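## Task

Place the bolt in the blue divided tray's front right compartment and the pencil eraser in its back compartment, with sides judged from the robot's viewpoint. Both must stay there on their own, not held by the robot, and everything must settle shortly after you stop. Finish by releasing and moving the grippers away.

## Robot and tools

Robot: two arms, left_arm and right_arm, each with six joints and a parallel gripper. World frame: origin on the table top midway between the arms, +x out over the table, +z up, left_arm on the +y side. The arm names do not match image sides. Front/back/left/right of the tray are judged as the robot sees it.

Joint order, used in every row and every per-joint list in results: wrist pitch, waist, wrist yaw, wrist roll, elbow, shoulder. Stated ranges (rad): waist -2.618 to 3.054, shoulder 0.000 to 3.142, elbow 0.000 to 3.142, wrist pitch -1.571 to 1.571, wrist yaw -1.571 to 1.571, wrist roll -2.094 to 2.094; true ends may differ by up to 0.036.

A row is one flat list of 14 numbers, each in [-1, 1]: left_arm's six joint values in the order above plus its opening, then right_arm's six plus its opening. Always send all 14 even if one arm stays still. Joint values are scaled offsets, not poses: 1.0 equals 1.202 rad for waist, 1.258 shoulder, 1.238 elbow, 2.073 wrist pitch, 2.022 for wrist yaw and for wrist roll. Opening is absolute: +1 fully open, -1 closed.

execute_actions(actions): a list of actions; each action is a table of up to 15 rows, one per 1/30 s step; fewer rows means the last row is repeated until 15 steps. Joint offsets in every row are measured from the joint angles at the start of that action (not from the previous row); for the first action they are from the latest reported angles. An action asking any joint to go more than 0.036 rad beyond its range is refused for both arms; a malformed action, or a bad first action, cancels the whole call. An empty list just returns state and images.

move(target, speed, blocking): target is one 14-number row as above, offsets counted from the Joint positions of the latest result that showed them. All joints move in synchrony so grippers trace curves. speed (rad/s, 0.01 to 2, default 0.5) caps the joint with the longest travel; paths take 0.5 to 10 s and stop short if longer. Moves ignore obstacles and the other arm. Finger values are sent at the start. blocking=false returns after 0.5 s while motion continues; then call wait or stop before anything else moves the robot. The result adds a move: line: ending (done, off_target, moving, held, fault), limits=held or limits=none, and each arm's joint furthest from target.

wait(seconds): 0 to 10; robot holds its last command; returns early if a running move ends. stop(): brakes a running move; needs braking room. zoom_image(camera, region): camera one of cam_head_left, cam_head_right, cam_high, cam_low, cam_left_wrist, cam_right_wrist; region [x0, y0, x1, y1] in that camera's pixels, top-left origin, at most 504x504. Head, high and low images are 504x504, wrist images 616x616. finished_scene(scene): pass the current scene number to end it; irreversible, and the result reports success.

Results: per-arm end_effector_position (metres, world frame) and end_effector_quat_wxyz; this point lies between the finger pads about 1 cm behind the tips, and can be off at long reach. Fingers point along gripper +z and close along its y axis. Joint positions/velocities (rad, rad/s) per arm, then pad gap in m (0.094 fully open). Joint targets shows what joints are currently driven toward. grip_measured is the opening on the command scale; to hold something command about 0.03 below it (less for a lighter grip). Readings may be about 1 mm off. Also step readings with HELD marks, torques, and notes such as joint sent to its limit, joint command not followed, MOTOR HOT, FAULT, OVER-TEMPERATURE FAULT.

Motion limits: each step a joint's target stays within a lead of its measured angle (waist 0.202, shoulder 0.258, elbow 0.238, wrist pitch 0.573, wrist yaw and roll 0.522 rad), and targets that would move a gripper more than 70 mm are scaled back, so big changes take several actions; finish an incomplete move with a new command. Arms can sag under zero offsets: resend offsets back to the wanted angles, then zeros. The simulation keeps running while you think.

Cautions: do not knock or place anything off the table; do not let arms collide or press each other; avoid fast impacts and pressing far past contact; expect occasional tugs on held parts; holding loads heats motors (warning at 75 °C, arm stops at 90 °C, falls at 100 °C). Release objects gently so nothing rolls, and leave every object resting in its compartment before ending.

Each tool is called as name([rows], argument=value, ...), one row to a line, values as JSON.

## Session

execute_actions(actions=[])

Scene clock: 0.00 s.
left_arm: end_effector_position=(+0.0297, +0.5691, +0.2137) grip_measured=+1.000 end_effector_quat_wxyz=(-0.485, +0.830, -0.025, +0.275) | right_arm: end_effector_position=(+0.0023, -0.4963, +0.3050) grip_measured=+1.000 end_effector_quat_wxyz=(-0.137, -0.228, +0.720, -0.640)
Joint names: [wrist pitch, waist, wrist yaw, wrist roll, elbow, shoulder]
Joint positions: left_arm=[-0.462  1.503  0.564 -1.795  0.533  0.535  0.094] | right_arm=[-0.326 -1.39   0.056 -2.08   0.647  0.464  0.094]
Joint velocities: left_arm=[-0.051 -0.012 -0.037 -0.007 -0.007  0.002  0.   ] | right_arm=[-0.007 -0.002 -0.022  0.022 -0.012 -0.007  0.   ]
Joint torques (N m, as the arm reports them, + toward a larger angle): no reading
Joint targets: left_arm=[-0.474 1.503 0.565 -1.792 0.537 0.530] | right_arm=[-0.318 -1.390 0.055 -2.073 0.659 0.459]

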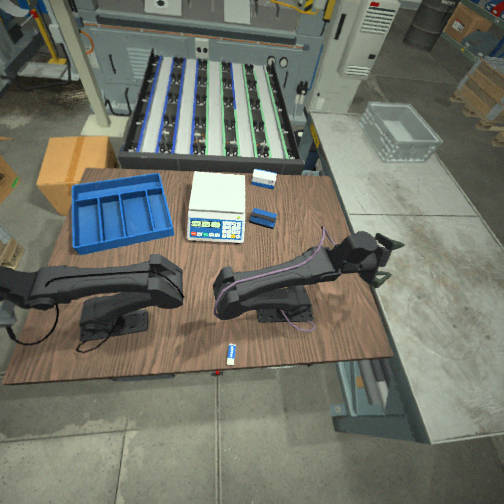

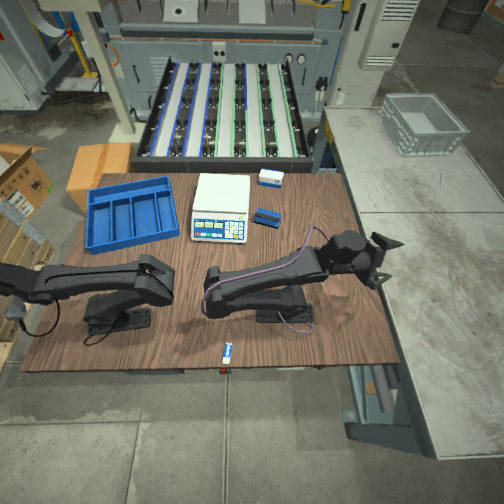

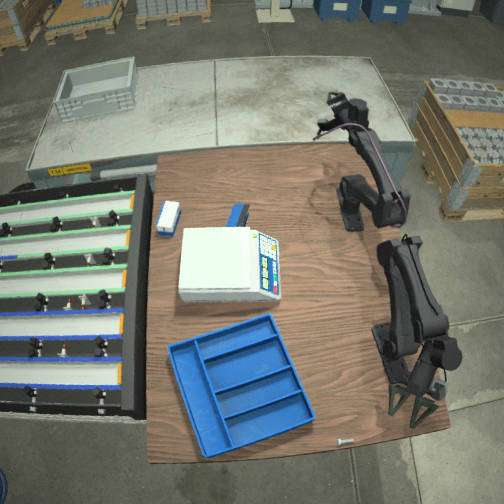

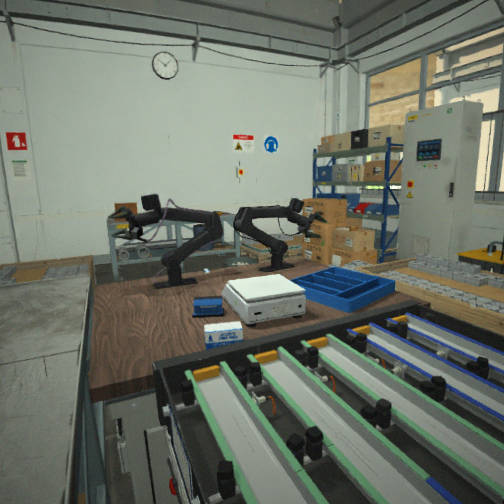

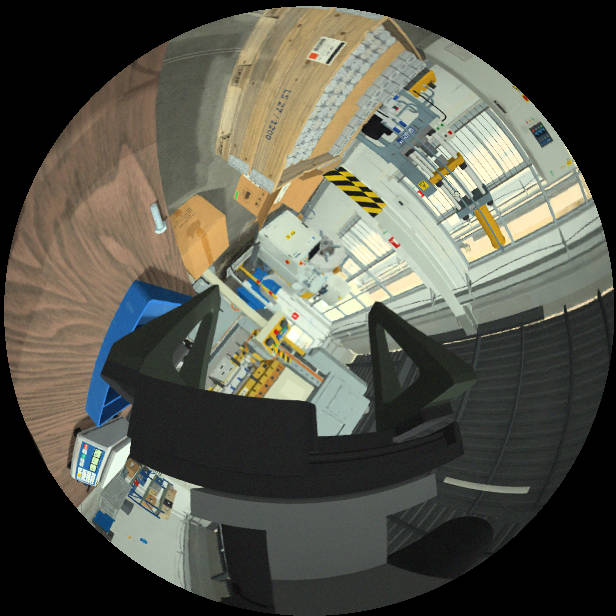

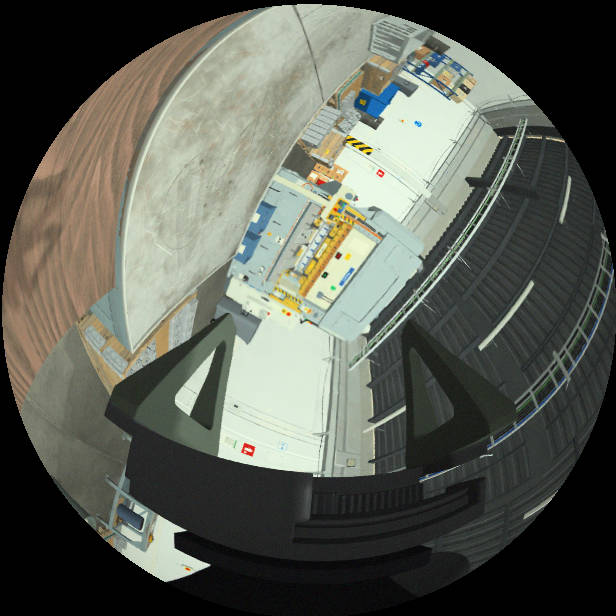

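zoom_image(camera="cam_high", region=[130, 280, 480, 480])

zoom_image(camera="cam_head_left", region=[40, 150, 340, 400])

Region (130, 280, 480, 480) of cam_high's 504x504 image, scaled by 1.440, with more detail than that image has; it fills the top 288 rows of this view, and the rest is white.

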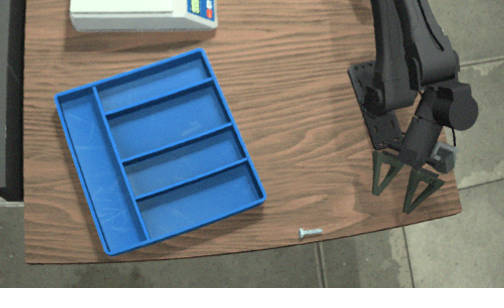

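Region (40, 150, 340, 400) of cam_head_left's 504x504 image, scaled by 1.680, with more detail than that image has.

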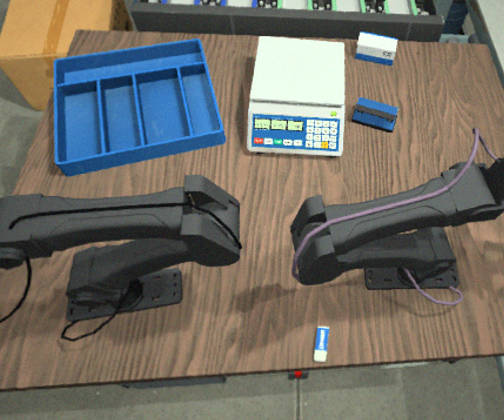

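move(target=[-0.2113,-0.5017,-0.279,0.8877,0.377,0.608,1, 0.157,0,0,0,0.285,0.744,1], speed=1.0)

Scene clock: 4.80 s.
left_arm: end_effector_position=(+0.0979, +0.5766, +0.1230) grip_measured=+1.000 end_effector_quat_wxyz=(+0.165, -0.493, +0.850, +0.088) | right_arm: end_effector_position=(+0.0309, -0.6808, +0.2209) grip_measured=+1.000 end_effector_quat_wxyz=(-0.118, -0.262, +0.806, -0.517)
Joint names: [wrist pitch, waist, wrist yaw, wrist roll, elbow, shoulder]
Joint positions: left_arm=[-0.883  0.907  0.01  -0.01   0.974  1.286  0.094] | right_arm=[-0.017 -1.39   0.056 -2.081  0.967  1.403  0.094]
Joint velocities: left_arm=[ 0.037  0.012  0.037  0.081 -0.032 -0.002  0.   ] | right_arm=[-0.081 -0.002  0.007  0.007  0.012  0.007  0.   ]
Joint torques (N m, as the arm reports them, + toward a larger angle): left_arm=[ 0.73 -0.63 -0.06  0.14 10.85 -3.69] | right_arm=[ 1.96 -0.05  0.    0.01 10.6  -4.53]
Joint targets: left_arm=[-0.900 0.900 -0.000 -0.000 0.999 1.300] | right_arm=[-0.001 -1.390 0.056 -2.080 1.000 1.400]
move: off_target (left_arm, right_arm); limits=none; left_arm: farthest joint: the elbow, 0.025 radians from its target (0.467 radians at the start); right_arm: farthest joint: the elbow, 0.033 radians from its target (0.353 radians at the start)
camera_calibration (this result's frames):
cam_left_wrist: T_world_to_cam=[[0.916897, -0.380085, 0.121802, 0.107759], [-0.396053, -0.828653, 0.395571, 0.464536], [-0.049419, -0.410938, -0.910323, 0.473679], [0, 0, 0, 1]] pos_world=[0.108585, 0.620549, 0.234318]
cam_right_wrist: T_world_to_cam=[[0.53713, -0.382624, 0.751725, -0.438932], [-0.657165, 0.368872, 0.657319, 0.139744], [-0.528796, -0.847073, -0.053315, -0.443321], [0, 0, 0, 1]] pos_world=[0.0931721, -0.595018, 0.214464]

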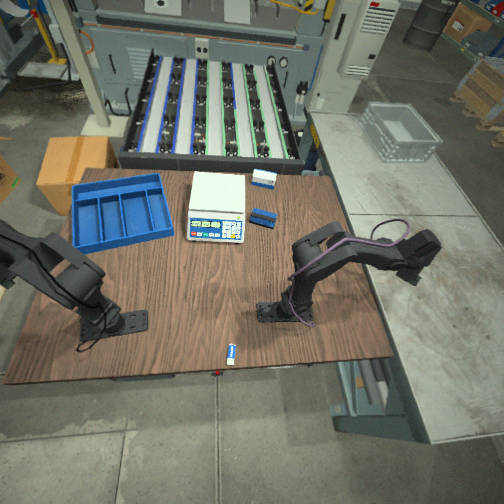

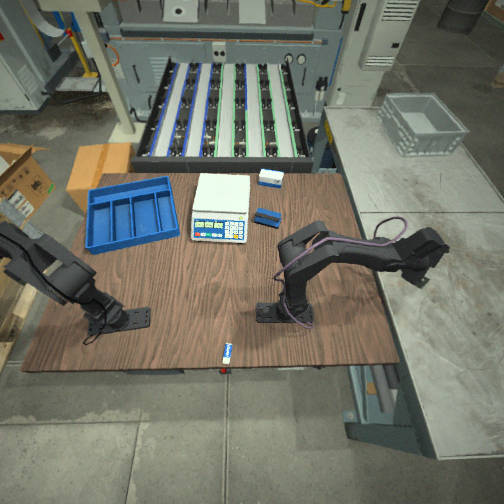

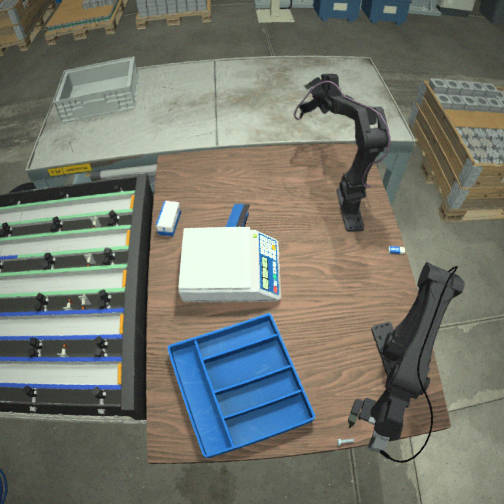

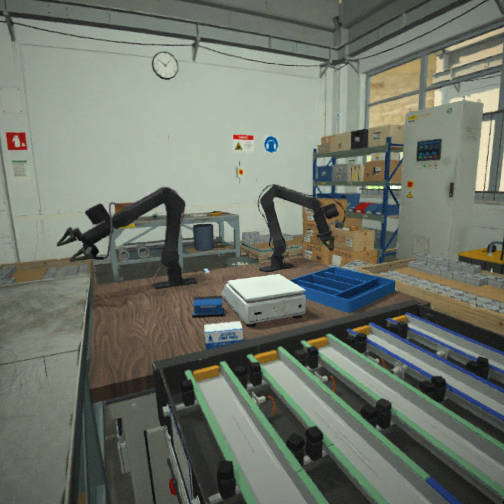

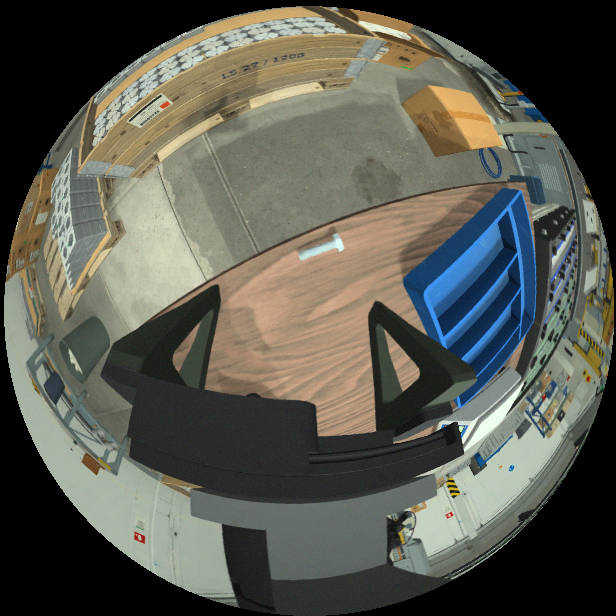

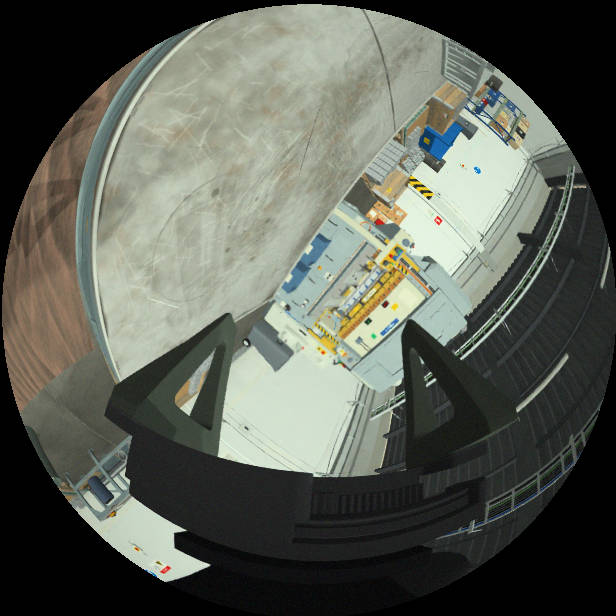

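zoom_image(camera="cam_high", region=[310, 360, 470, 480])

Region (310, 360, 470, 480) of cam_high's 504x504 image, scaled by 3.150, with more detail than that image has; it fills the top 378 rows of this view, and the rest is white.

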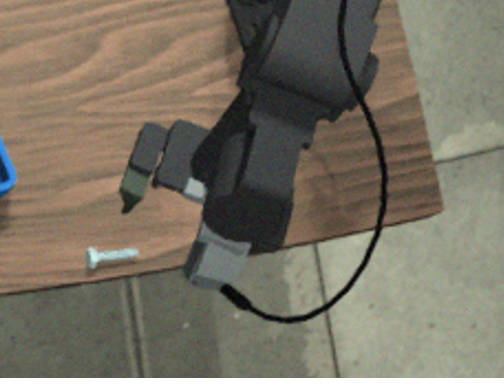

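move(target=[-0.1177,-0.0865,-0.005,0.469,0.282,0.3585,1, 0.008,0,0,0,0.027,0,1], speed=1.0)

Scene clock: 8.07 s.
left_arm: end_effector_position=(+0.1373, +0.5841, +0.0851) grip_measured=+1.000 end_effector_quat_wxyz=(+0.013, -0.008, +1.000, +0.012) | right_arm: end_effector_position=(+0.0309, -0.6808, +0.2209) grip_measured=+1.000 end_effector_quat_wxyz=(-0.118, -0.263, +0.806, -0.517)
Joint names: [wrist pitch, waist, wrist yaw, wrist roll, elbow, shoulder]
Joint positions: left_arm=[-1.112  0.809  0.007  0.929  1.299  1.724  0.094] | right_arm=[-0.017 -1.39   0.056 -2.082  0.967  1.403  0.094]
Joint velocities: left_arm=[-0.037  0.012  0.051 -0.051 -0.017  0.012  0.   ] | right_arm=[ 0.022 -0.012 -0.037 -0.022 -0.012  0.002  0.   ]
Joint torques (N m, as the arm reports them, + toward a larger angle): left_arm=[ 0.11 -0.54 -0.05  0.13  9.82 -7.57] | right_arm=[ 1.94 -0.02  0.01  0.01 10.6  -4.36]
Joint targets: left_arm=[-1.127 0.802 0.000 0.938 1.323 1.737] | right_arm=[-0.001 -1.390 0.056 -2.081 1.000 1.403]
move: off_target (left_arm, right_arm); limits=none; left_arm: farthest joint: the elbow, 0.024 radians from its target (0.349 radians at the start); right_arm: farthest joint: the elbow, 0.034 radians from its target (0.034 radians at the start)
camera_calibration (this result's frames):
cam_left_wrist: T_world_to_cam=[[0.174041, -0.984117, 0.0349891, 0.541319], [-0.723066, -0.103592, 0.682967, 0.0983227], [-0.668495, -0.144164, -0.729611, 0.358053], [0, 0, 0, 1]] pos_world=[0.216239, 0.594525, 0.175148]
cam_right_wrist: T_world_to_cam=[[0.537772, -0.382398, 0.751381, -0.438721], [-0.656839, 0.368693, 0.657745, 0.139518], [-0.528549, -0.847253, -0.052901, -0.443542], [0, 0, 0, 1]] pos_world=[0.0931391, -0.594998, 0.214416]

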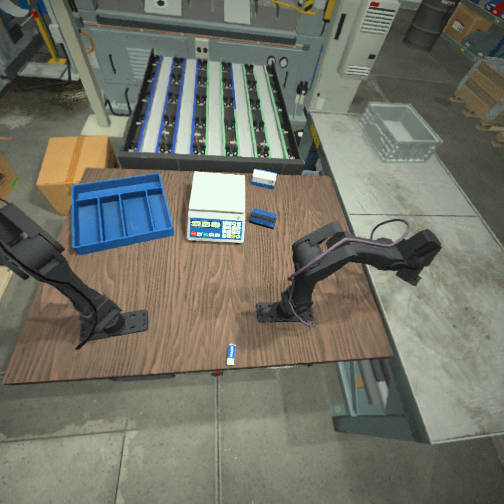

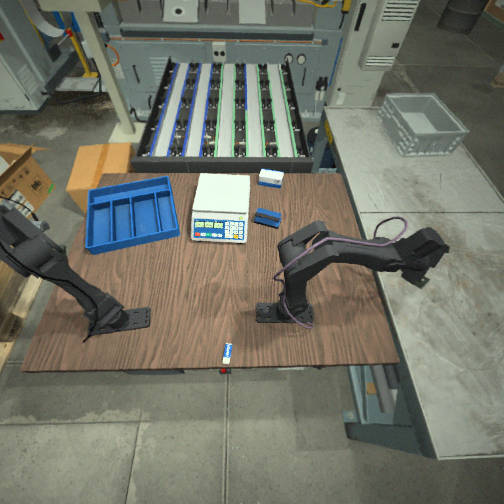

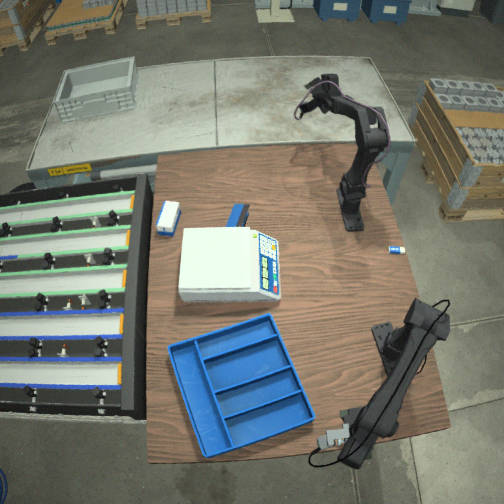

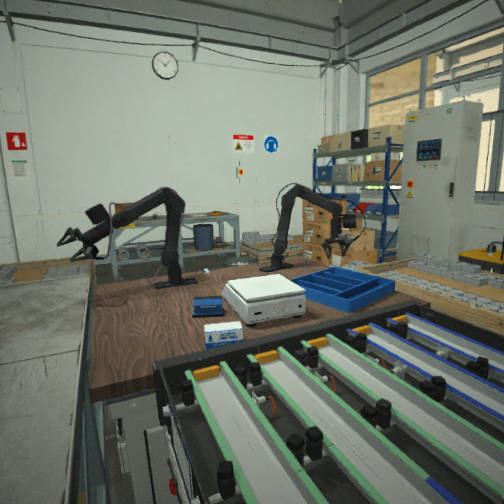

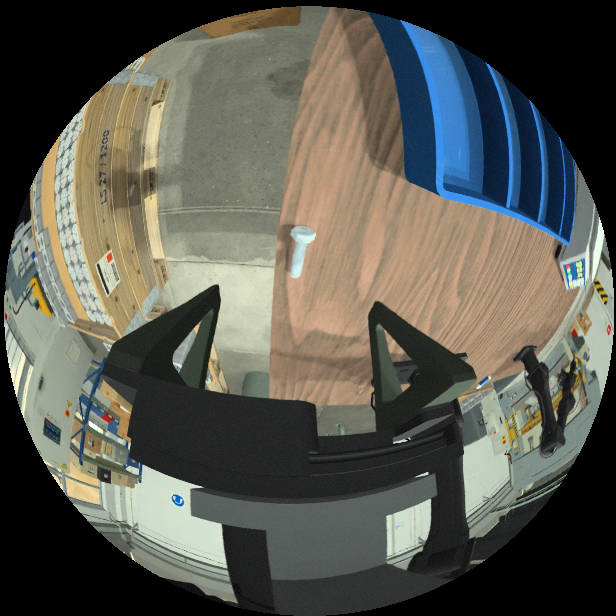

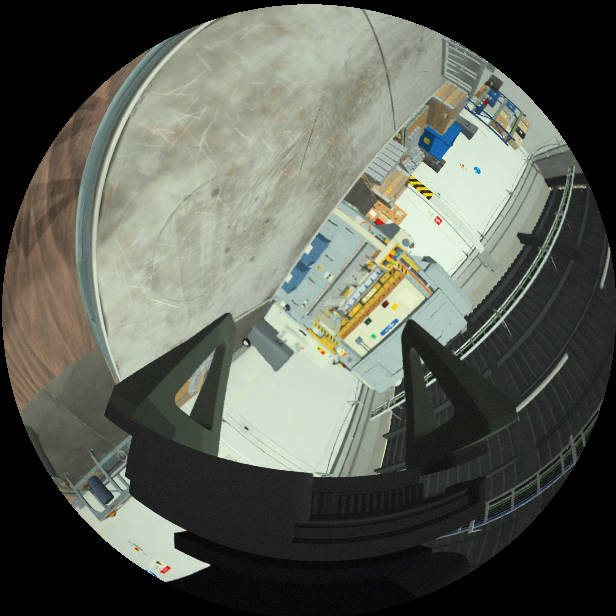

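move(target=[0.0816,0.024,-0.003,0.015,-0.102,0.061,1, 0.008,0,0,0,0.027,0,1], speed=0.4)

Scene clock: 9.70 s.
left_arm: end_effector_position=(+0.1309, +0.5876, +0.0372) grip_measured=+1.000 end_effector_quat_wxyz=(+0.006, -0.009, +1.000, +0.003) | right_arm: end_effector_position=(+0.0309, -0.6809, +0.2210) grip_measured=+1.000 end_effector_quat_wxyz=(-0.118, -0.263, +0.806, -0.517)
Joint names: [wrist pitch, waist, wrist yaw, wrist roll, elbow, shoulder]
Joint positions: left_arm=[-0.951  0.831  0.006  0.95   1.183  1.791  0.094] | right_arm=[-0.017 -1.39   0.056 -2.083  0.967  1.403  0.094]
Joint velocities: left_arm=[ 0.007 -0.007  0.007 -0.066  0.002 -0.002  0.   ] | right_arm=[-0.022 -0.002 -0.037  0.022  0.002 -0.002  0.   ]
Joint torques (N m, as the arm reports them, + toward a larger angle): left_arm=[ 0.28  0.33  0.02  0.15  6.61 -8.3 ] | right_arm=[ 1.94 -0.03  0.02  0.01 10.6  -4.34]
Joint targets: left_arm=[-0.943 0.838 0.001 0.959 1.173 1.800] | right_arm=[-0.000 -1.390 0.056 -2.082 1.000 1.403]
move: off_target (right_arm); limits=none; left_arm: farthest joint: the shoulder, 0.010 radians from its target (0.077 radians at the start); right_arm: farthest joint: the elbow, 0.034 radians from its target (0.034 radians at the start)
camera_calibration (this result's frames):
cam_left_wrist: T_world_to_cam=[[0.17579, -0.983152, 0.0500938, 0.546176], [-0.713218, -0.0921199, 0.694863, 0.11827], [-0.678542, -0.157878, -0.717395, 0.328246], [0, 0, 0, 1]] pos_world=[0.211069, 0.599692, 0.125941]
cam_right_wrist: T_world_to_cam=[[0.538369, -0.381888, 0.751213, -0.438439], [-0.656551, 0.368763, 0.657993, 0.139465], [-0.528299, -0.847452, -0.0521985, -0.443868], [0, 0, 0, 1]] pos_world=[0.0931127, -0.595021, 0.214425]

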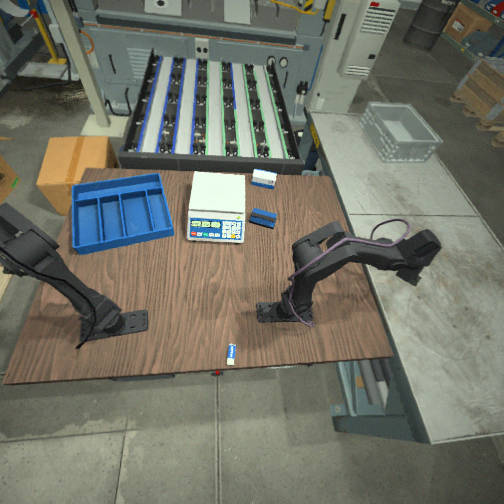

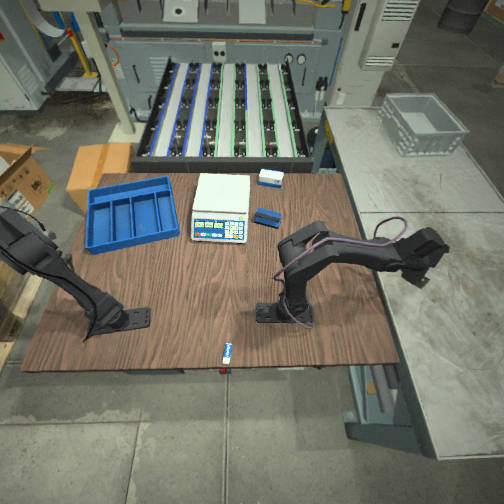

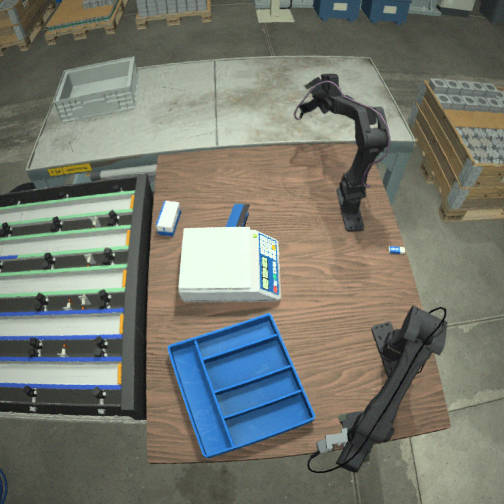

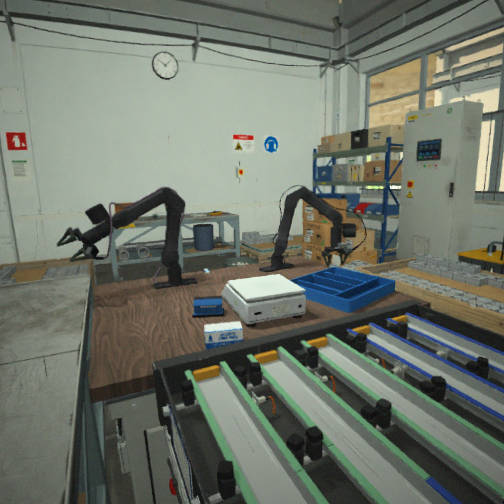

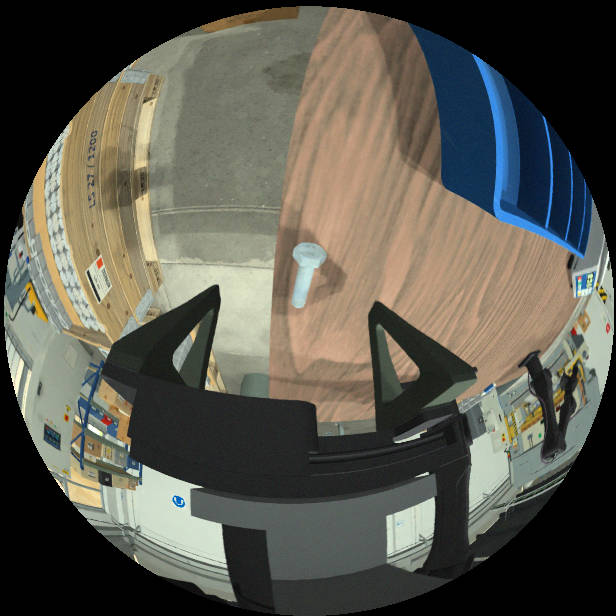

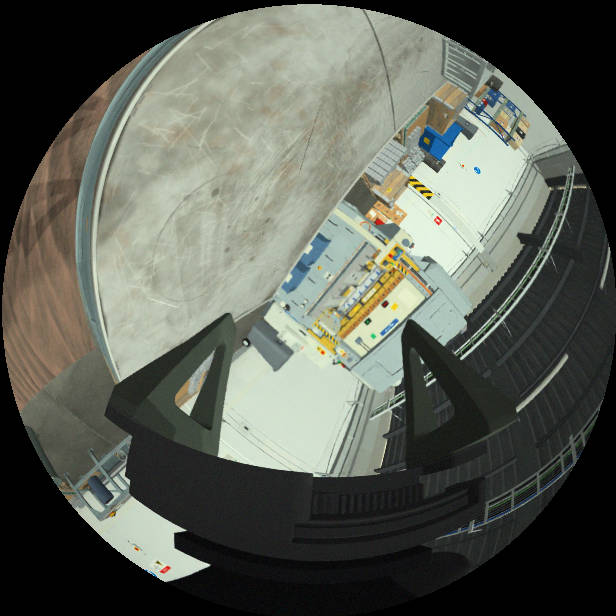

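zoom_image(camera="cam_left_wrist", region=[190, 200, 410, 400])

Region (190, 200, 410, 400) of cam_left_wrist's 616x616 image, scaled by 2.291, with more detail than that image has; it fills the top 458 rows of this view, and the rest is white.

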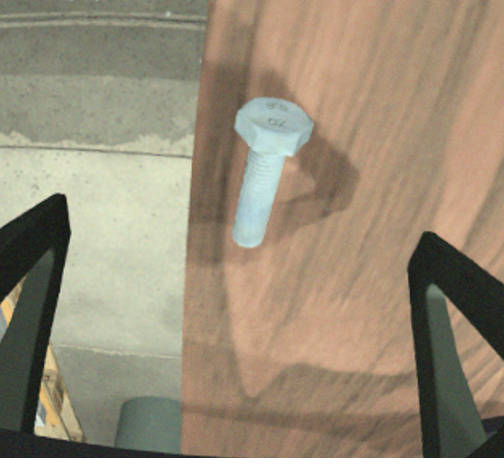

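move(target=[0.048,0.011,-0.003,0.007,-0.075,0.014,-0.1, 0.008,0,0,0,0.027,0,1], speed=0.1)

zoom_image(camera="cam_left_wrist", region=[190, 200, 410, 400])

Scene clock: 11.83 s.
left_arm: end_effector_position=(+0.1269, +0.5850, +0.0192) grip_measured=-0.098 end_effector_quat_wxyz=(+0.010, -0.009, +1.000, +0.009) | right_arm: end_effector_position=(+0.0309, -0.6809, +0.2210) grip_measured=+1.000 end_effector_quat_wxyz=(-0.118, -0.263, +0.806, -0.517)
Joint names: [wrist pitch, waist, wrist yaw, wrist roll, elbow, shoulder]
Joint positions: left_arm=[-0.86   0.837  0.006  0.955  1.105  1.791  0.042] | right_arm=[-0.016 -1.39   0.056 -2.084  0.967  1.403  0.094]
Joint velocities: left_arm=[-0.051  0.017 -0.007  0.007 -0.007 -0.007  0.   ] | right_arm=[-0.037 -0.027 -0.066  0.022 -0.012 -0.007  0.   ]
Joint torques (N m, as the arm reports them, + toward a larger angle): left_arm=[ 0.28  0.78  0.    0.17  5.77 -7.79] | right_arm=[ 1.94 -0.02  0.01  0.02 10.61 -4.37]
Joint targets: left_arm=[-0.852 0.844 0.000 0.964 1.090 1.808] | right_arm=[0.000 -1.390 0.056 -2.083 1.000 1.403]
move: off_target (right_arm); limits=none; left_arm: farthest joint: the shoulder, 0.018 radians from its target (0.018 radians at the start); right_arm: farthest joint: the elbow, 0.034 radians from its target (0.034 radians at the start)
camera_calibration (this result's frames):
cam_left_wrist: T_world_to_cam=[[0.176193, -0.983533, 0.040224, 0.545599], [-0.718464, -0.10056, 0.688256, 0.133442], [-0.672878, -0.150166, -0.724352, 0.307186], [0, 0, 0, 1]] pos_world=[0.206441, 0.596162, 0.108722]
cam_right_wrist: T_world_to_cam=[[0.538965, -0.381379, 0.751044, -0.438156], [-0.656263, 0.368833, 0.658241, 0.139412], [-0.528049, -0.847651, -0.051496, -0.444193], [0, 0, 0, 1]] pos_world=[0.0930864, -0.595044, 0.214433]

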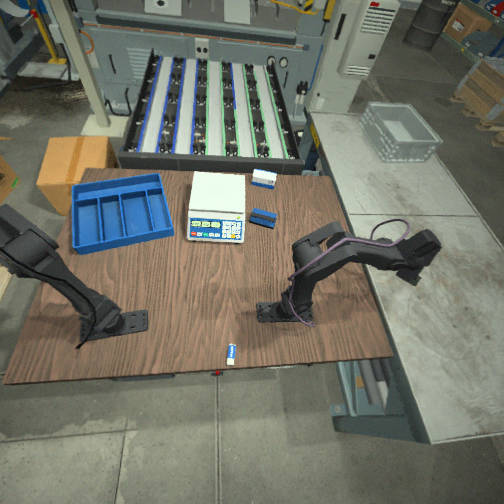

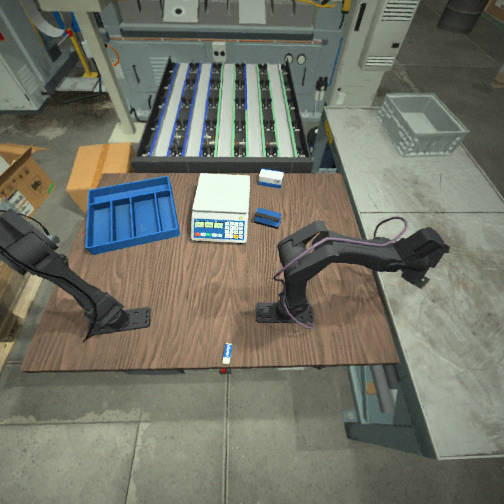

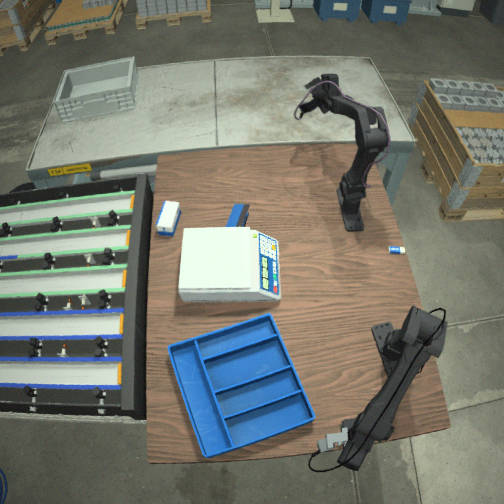

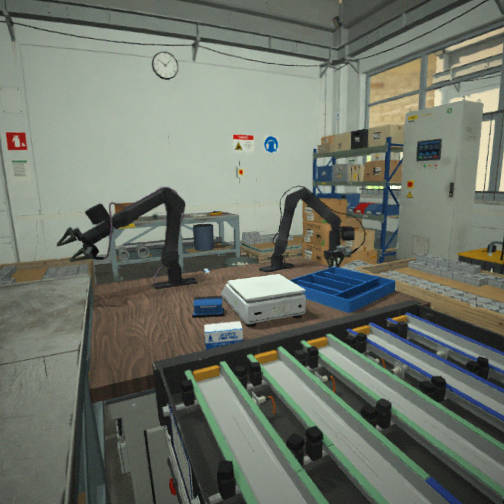

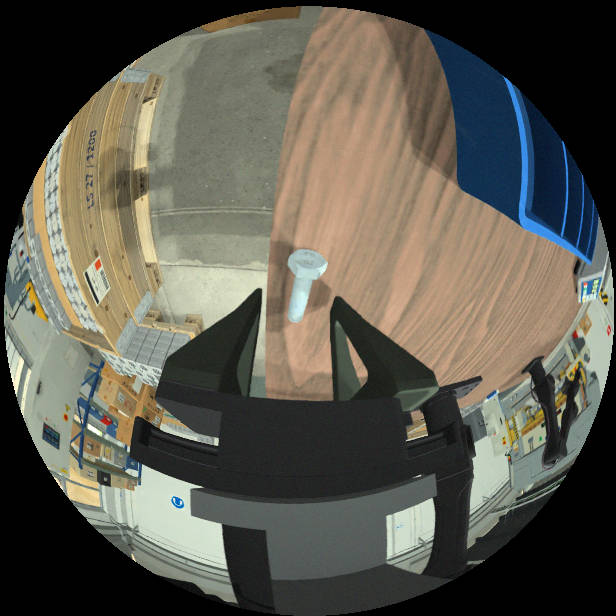

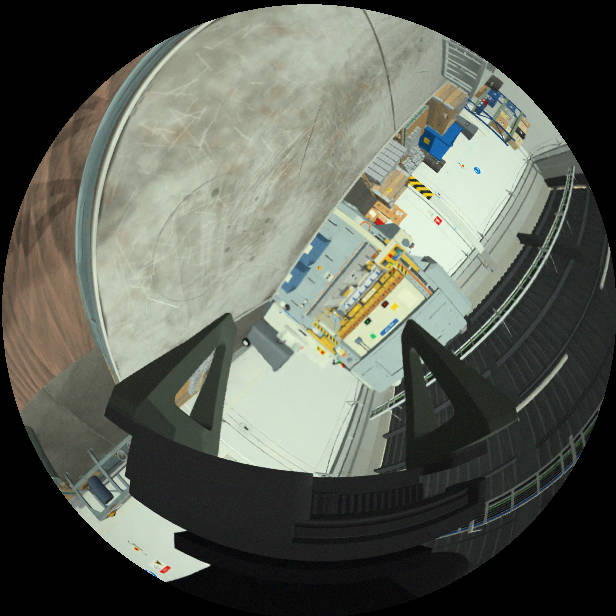

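Region (190, 200, 410, 400) of cam_left_wrist's 616x616 image, scaled by 2.291, with more detail than that image has; it fills the top 458 rows of this view, and the rest is white.

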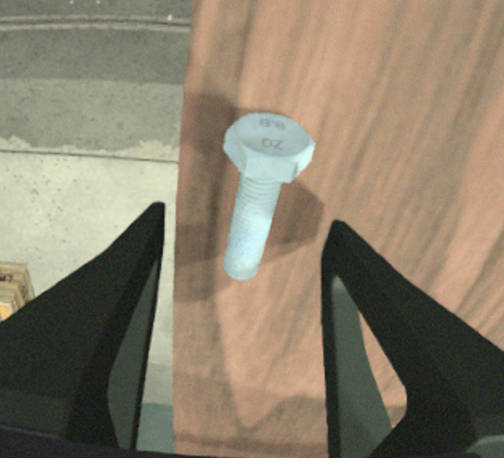

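move(target=[0.018,0.006,-0.003,0.0045,-0.036,0.0135,-0.1, 0.008,0,0,0,0.027,0,1], speed=0.05)

zoom_image(camera="cam_left_wrist", region=[190, 200, 410, 400])

Scene clock: 13.17 s.
left_arm: end_effector_position=(+0.1252, +0.5825, +0.0137) grip_measured=-0.098 end_effector_quat_wxyz=(+0.009, -0.009, +1.000, +0.008) | right_arm: end_effector_position=(+0.0309, -0.6809, +0.2210) grip_measured=+1.000 end_effector_quat_wxyz=(-0.119, -0.264, +0.806, -0.517)
Joint names: [wrist pitch, waist, wrist yaw, wrist roll, elbow, shoulder]
Joint positions: left_arm=[-0.837  0.837  0.006  0.955  1.081  1.791  0.042] | right_arm=[-0.016 -1.39   0.056 -2.085  0.967  1.403  0.094]
Joint velocities: left_arm=[-0.022 -0.007 -0.022 -0.037  0.012 -0.012  0.   ] | right_arm=[ 0.022  0.012  0.007  0.022 -0.012  0.017  0.   ]
Joint torques (N m, as the arm reports them, + toward a larger angle): left_arm=[ 0.37  0.52 -0.03  0.14  5.28 -7.63] | right_arm=[ 1.93 -0.03  0.    0.02 10.6  -4.36]
Joint targets: left_arm=[-0.822 0.844 0.000 0.964 1.061 1.808] | right_arm=[0.000 -1.390 0.056 -2.084 1.000 1.403]
move: off_target (right_arm); limits=none; left_arm: farthest joint: the elbow, 0.020 radians from its target (0.045 radians at the start); right_arm: farthest joint: the elbow, 0.034 radians from its target (0.034 radians at the start)
camera_calibration (this result's frames):
cam_left_wrist: T_world_to_cam=[[0.175853, -0.983549, 0.041306, 0.543644], [-0.717908, -0.0994222, 0.689002, 0.134998], [-0.673561, -0.150817, -0.723581, 0.302075], [0, 0, 0, 1]] pos_world=[0.204781, 0.59368, 0.103106]
cam_right_wrist: T_world_to_cam=[[0.539926, -0.381039, 0.750526, -0.43784], [-0.655772, 0.368567, 0.658879, 0.139075], [-0.527678, -0.84792, -0.0508755, -0.444525], [0, 0, 0, 1]] pos_world=[0.0930366, -0.595014, 0.214361]

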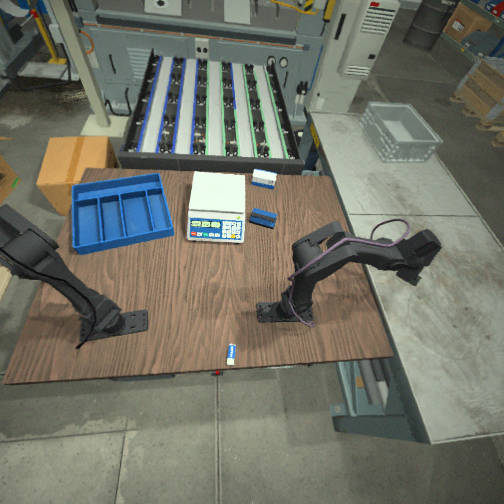

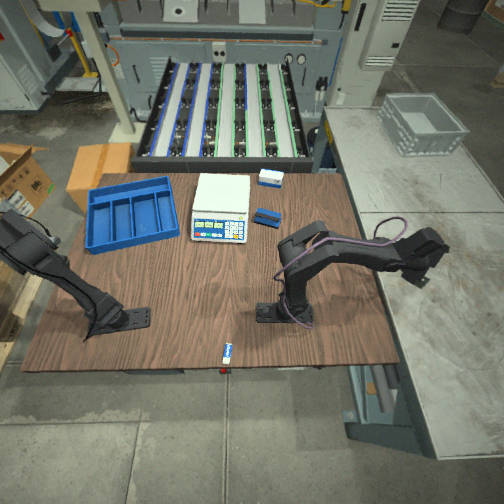

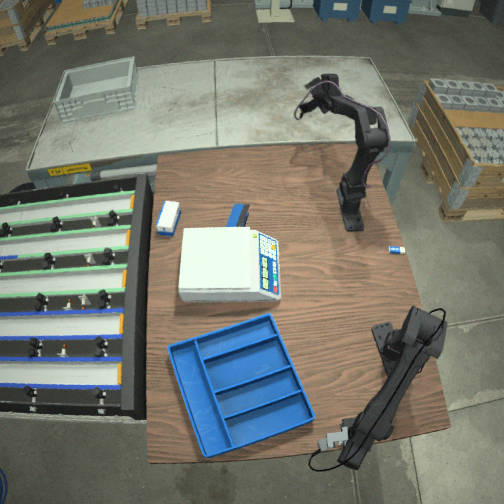

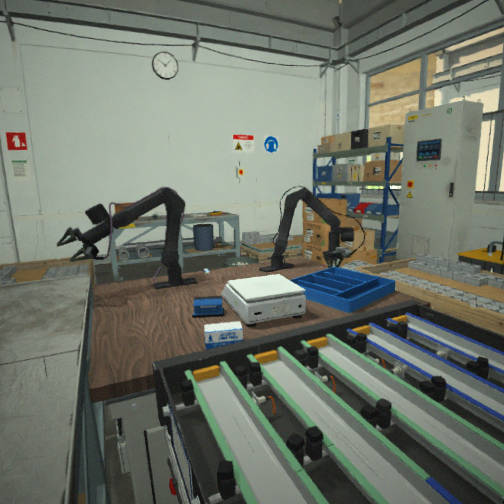

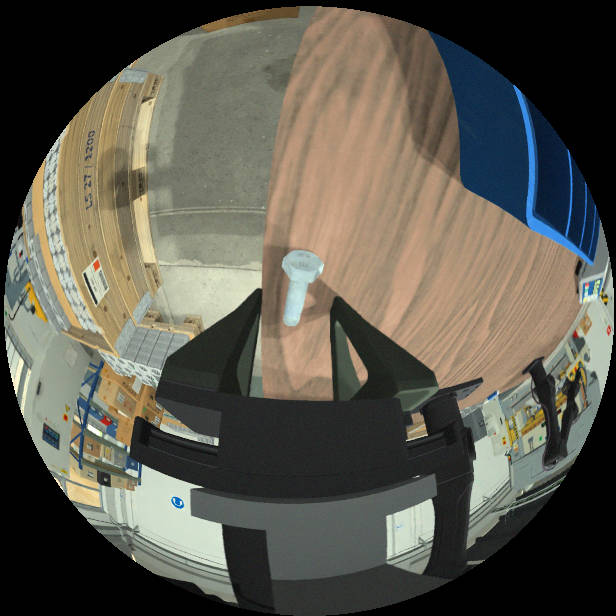

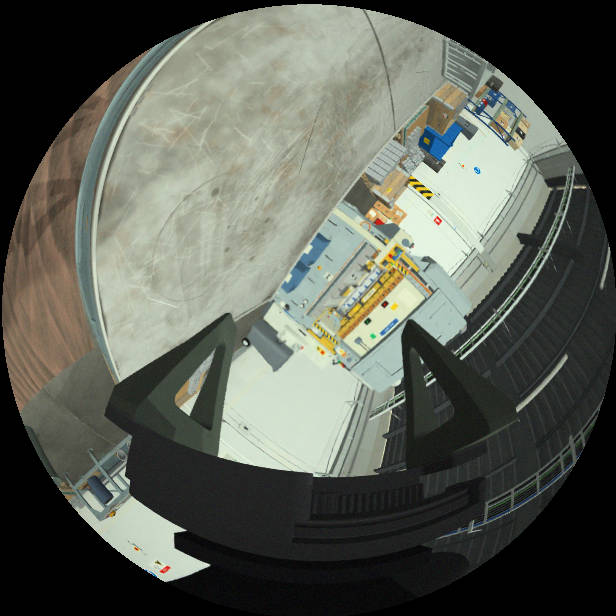

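Region (190, 200, 410, 400) of cam_left_wrist's 616x616 image, scaled by 2.291, with more detail than that image has; it fills the top 458 rows of this view, and the rest is white.

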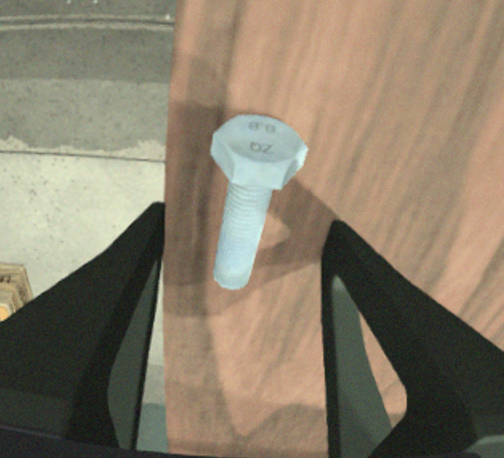

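zoom_image(camera="cam_low", region=[290, 220, 390, 300])

Region (290, 220, 390, 300) of cam_low's 504x504 image, scaled by 5.040, with more detail than that image has; it fills the top 403 rows of this view, and the rest is white.

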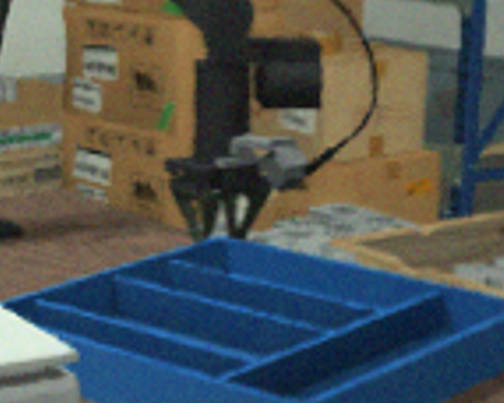

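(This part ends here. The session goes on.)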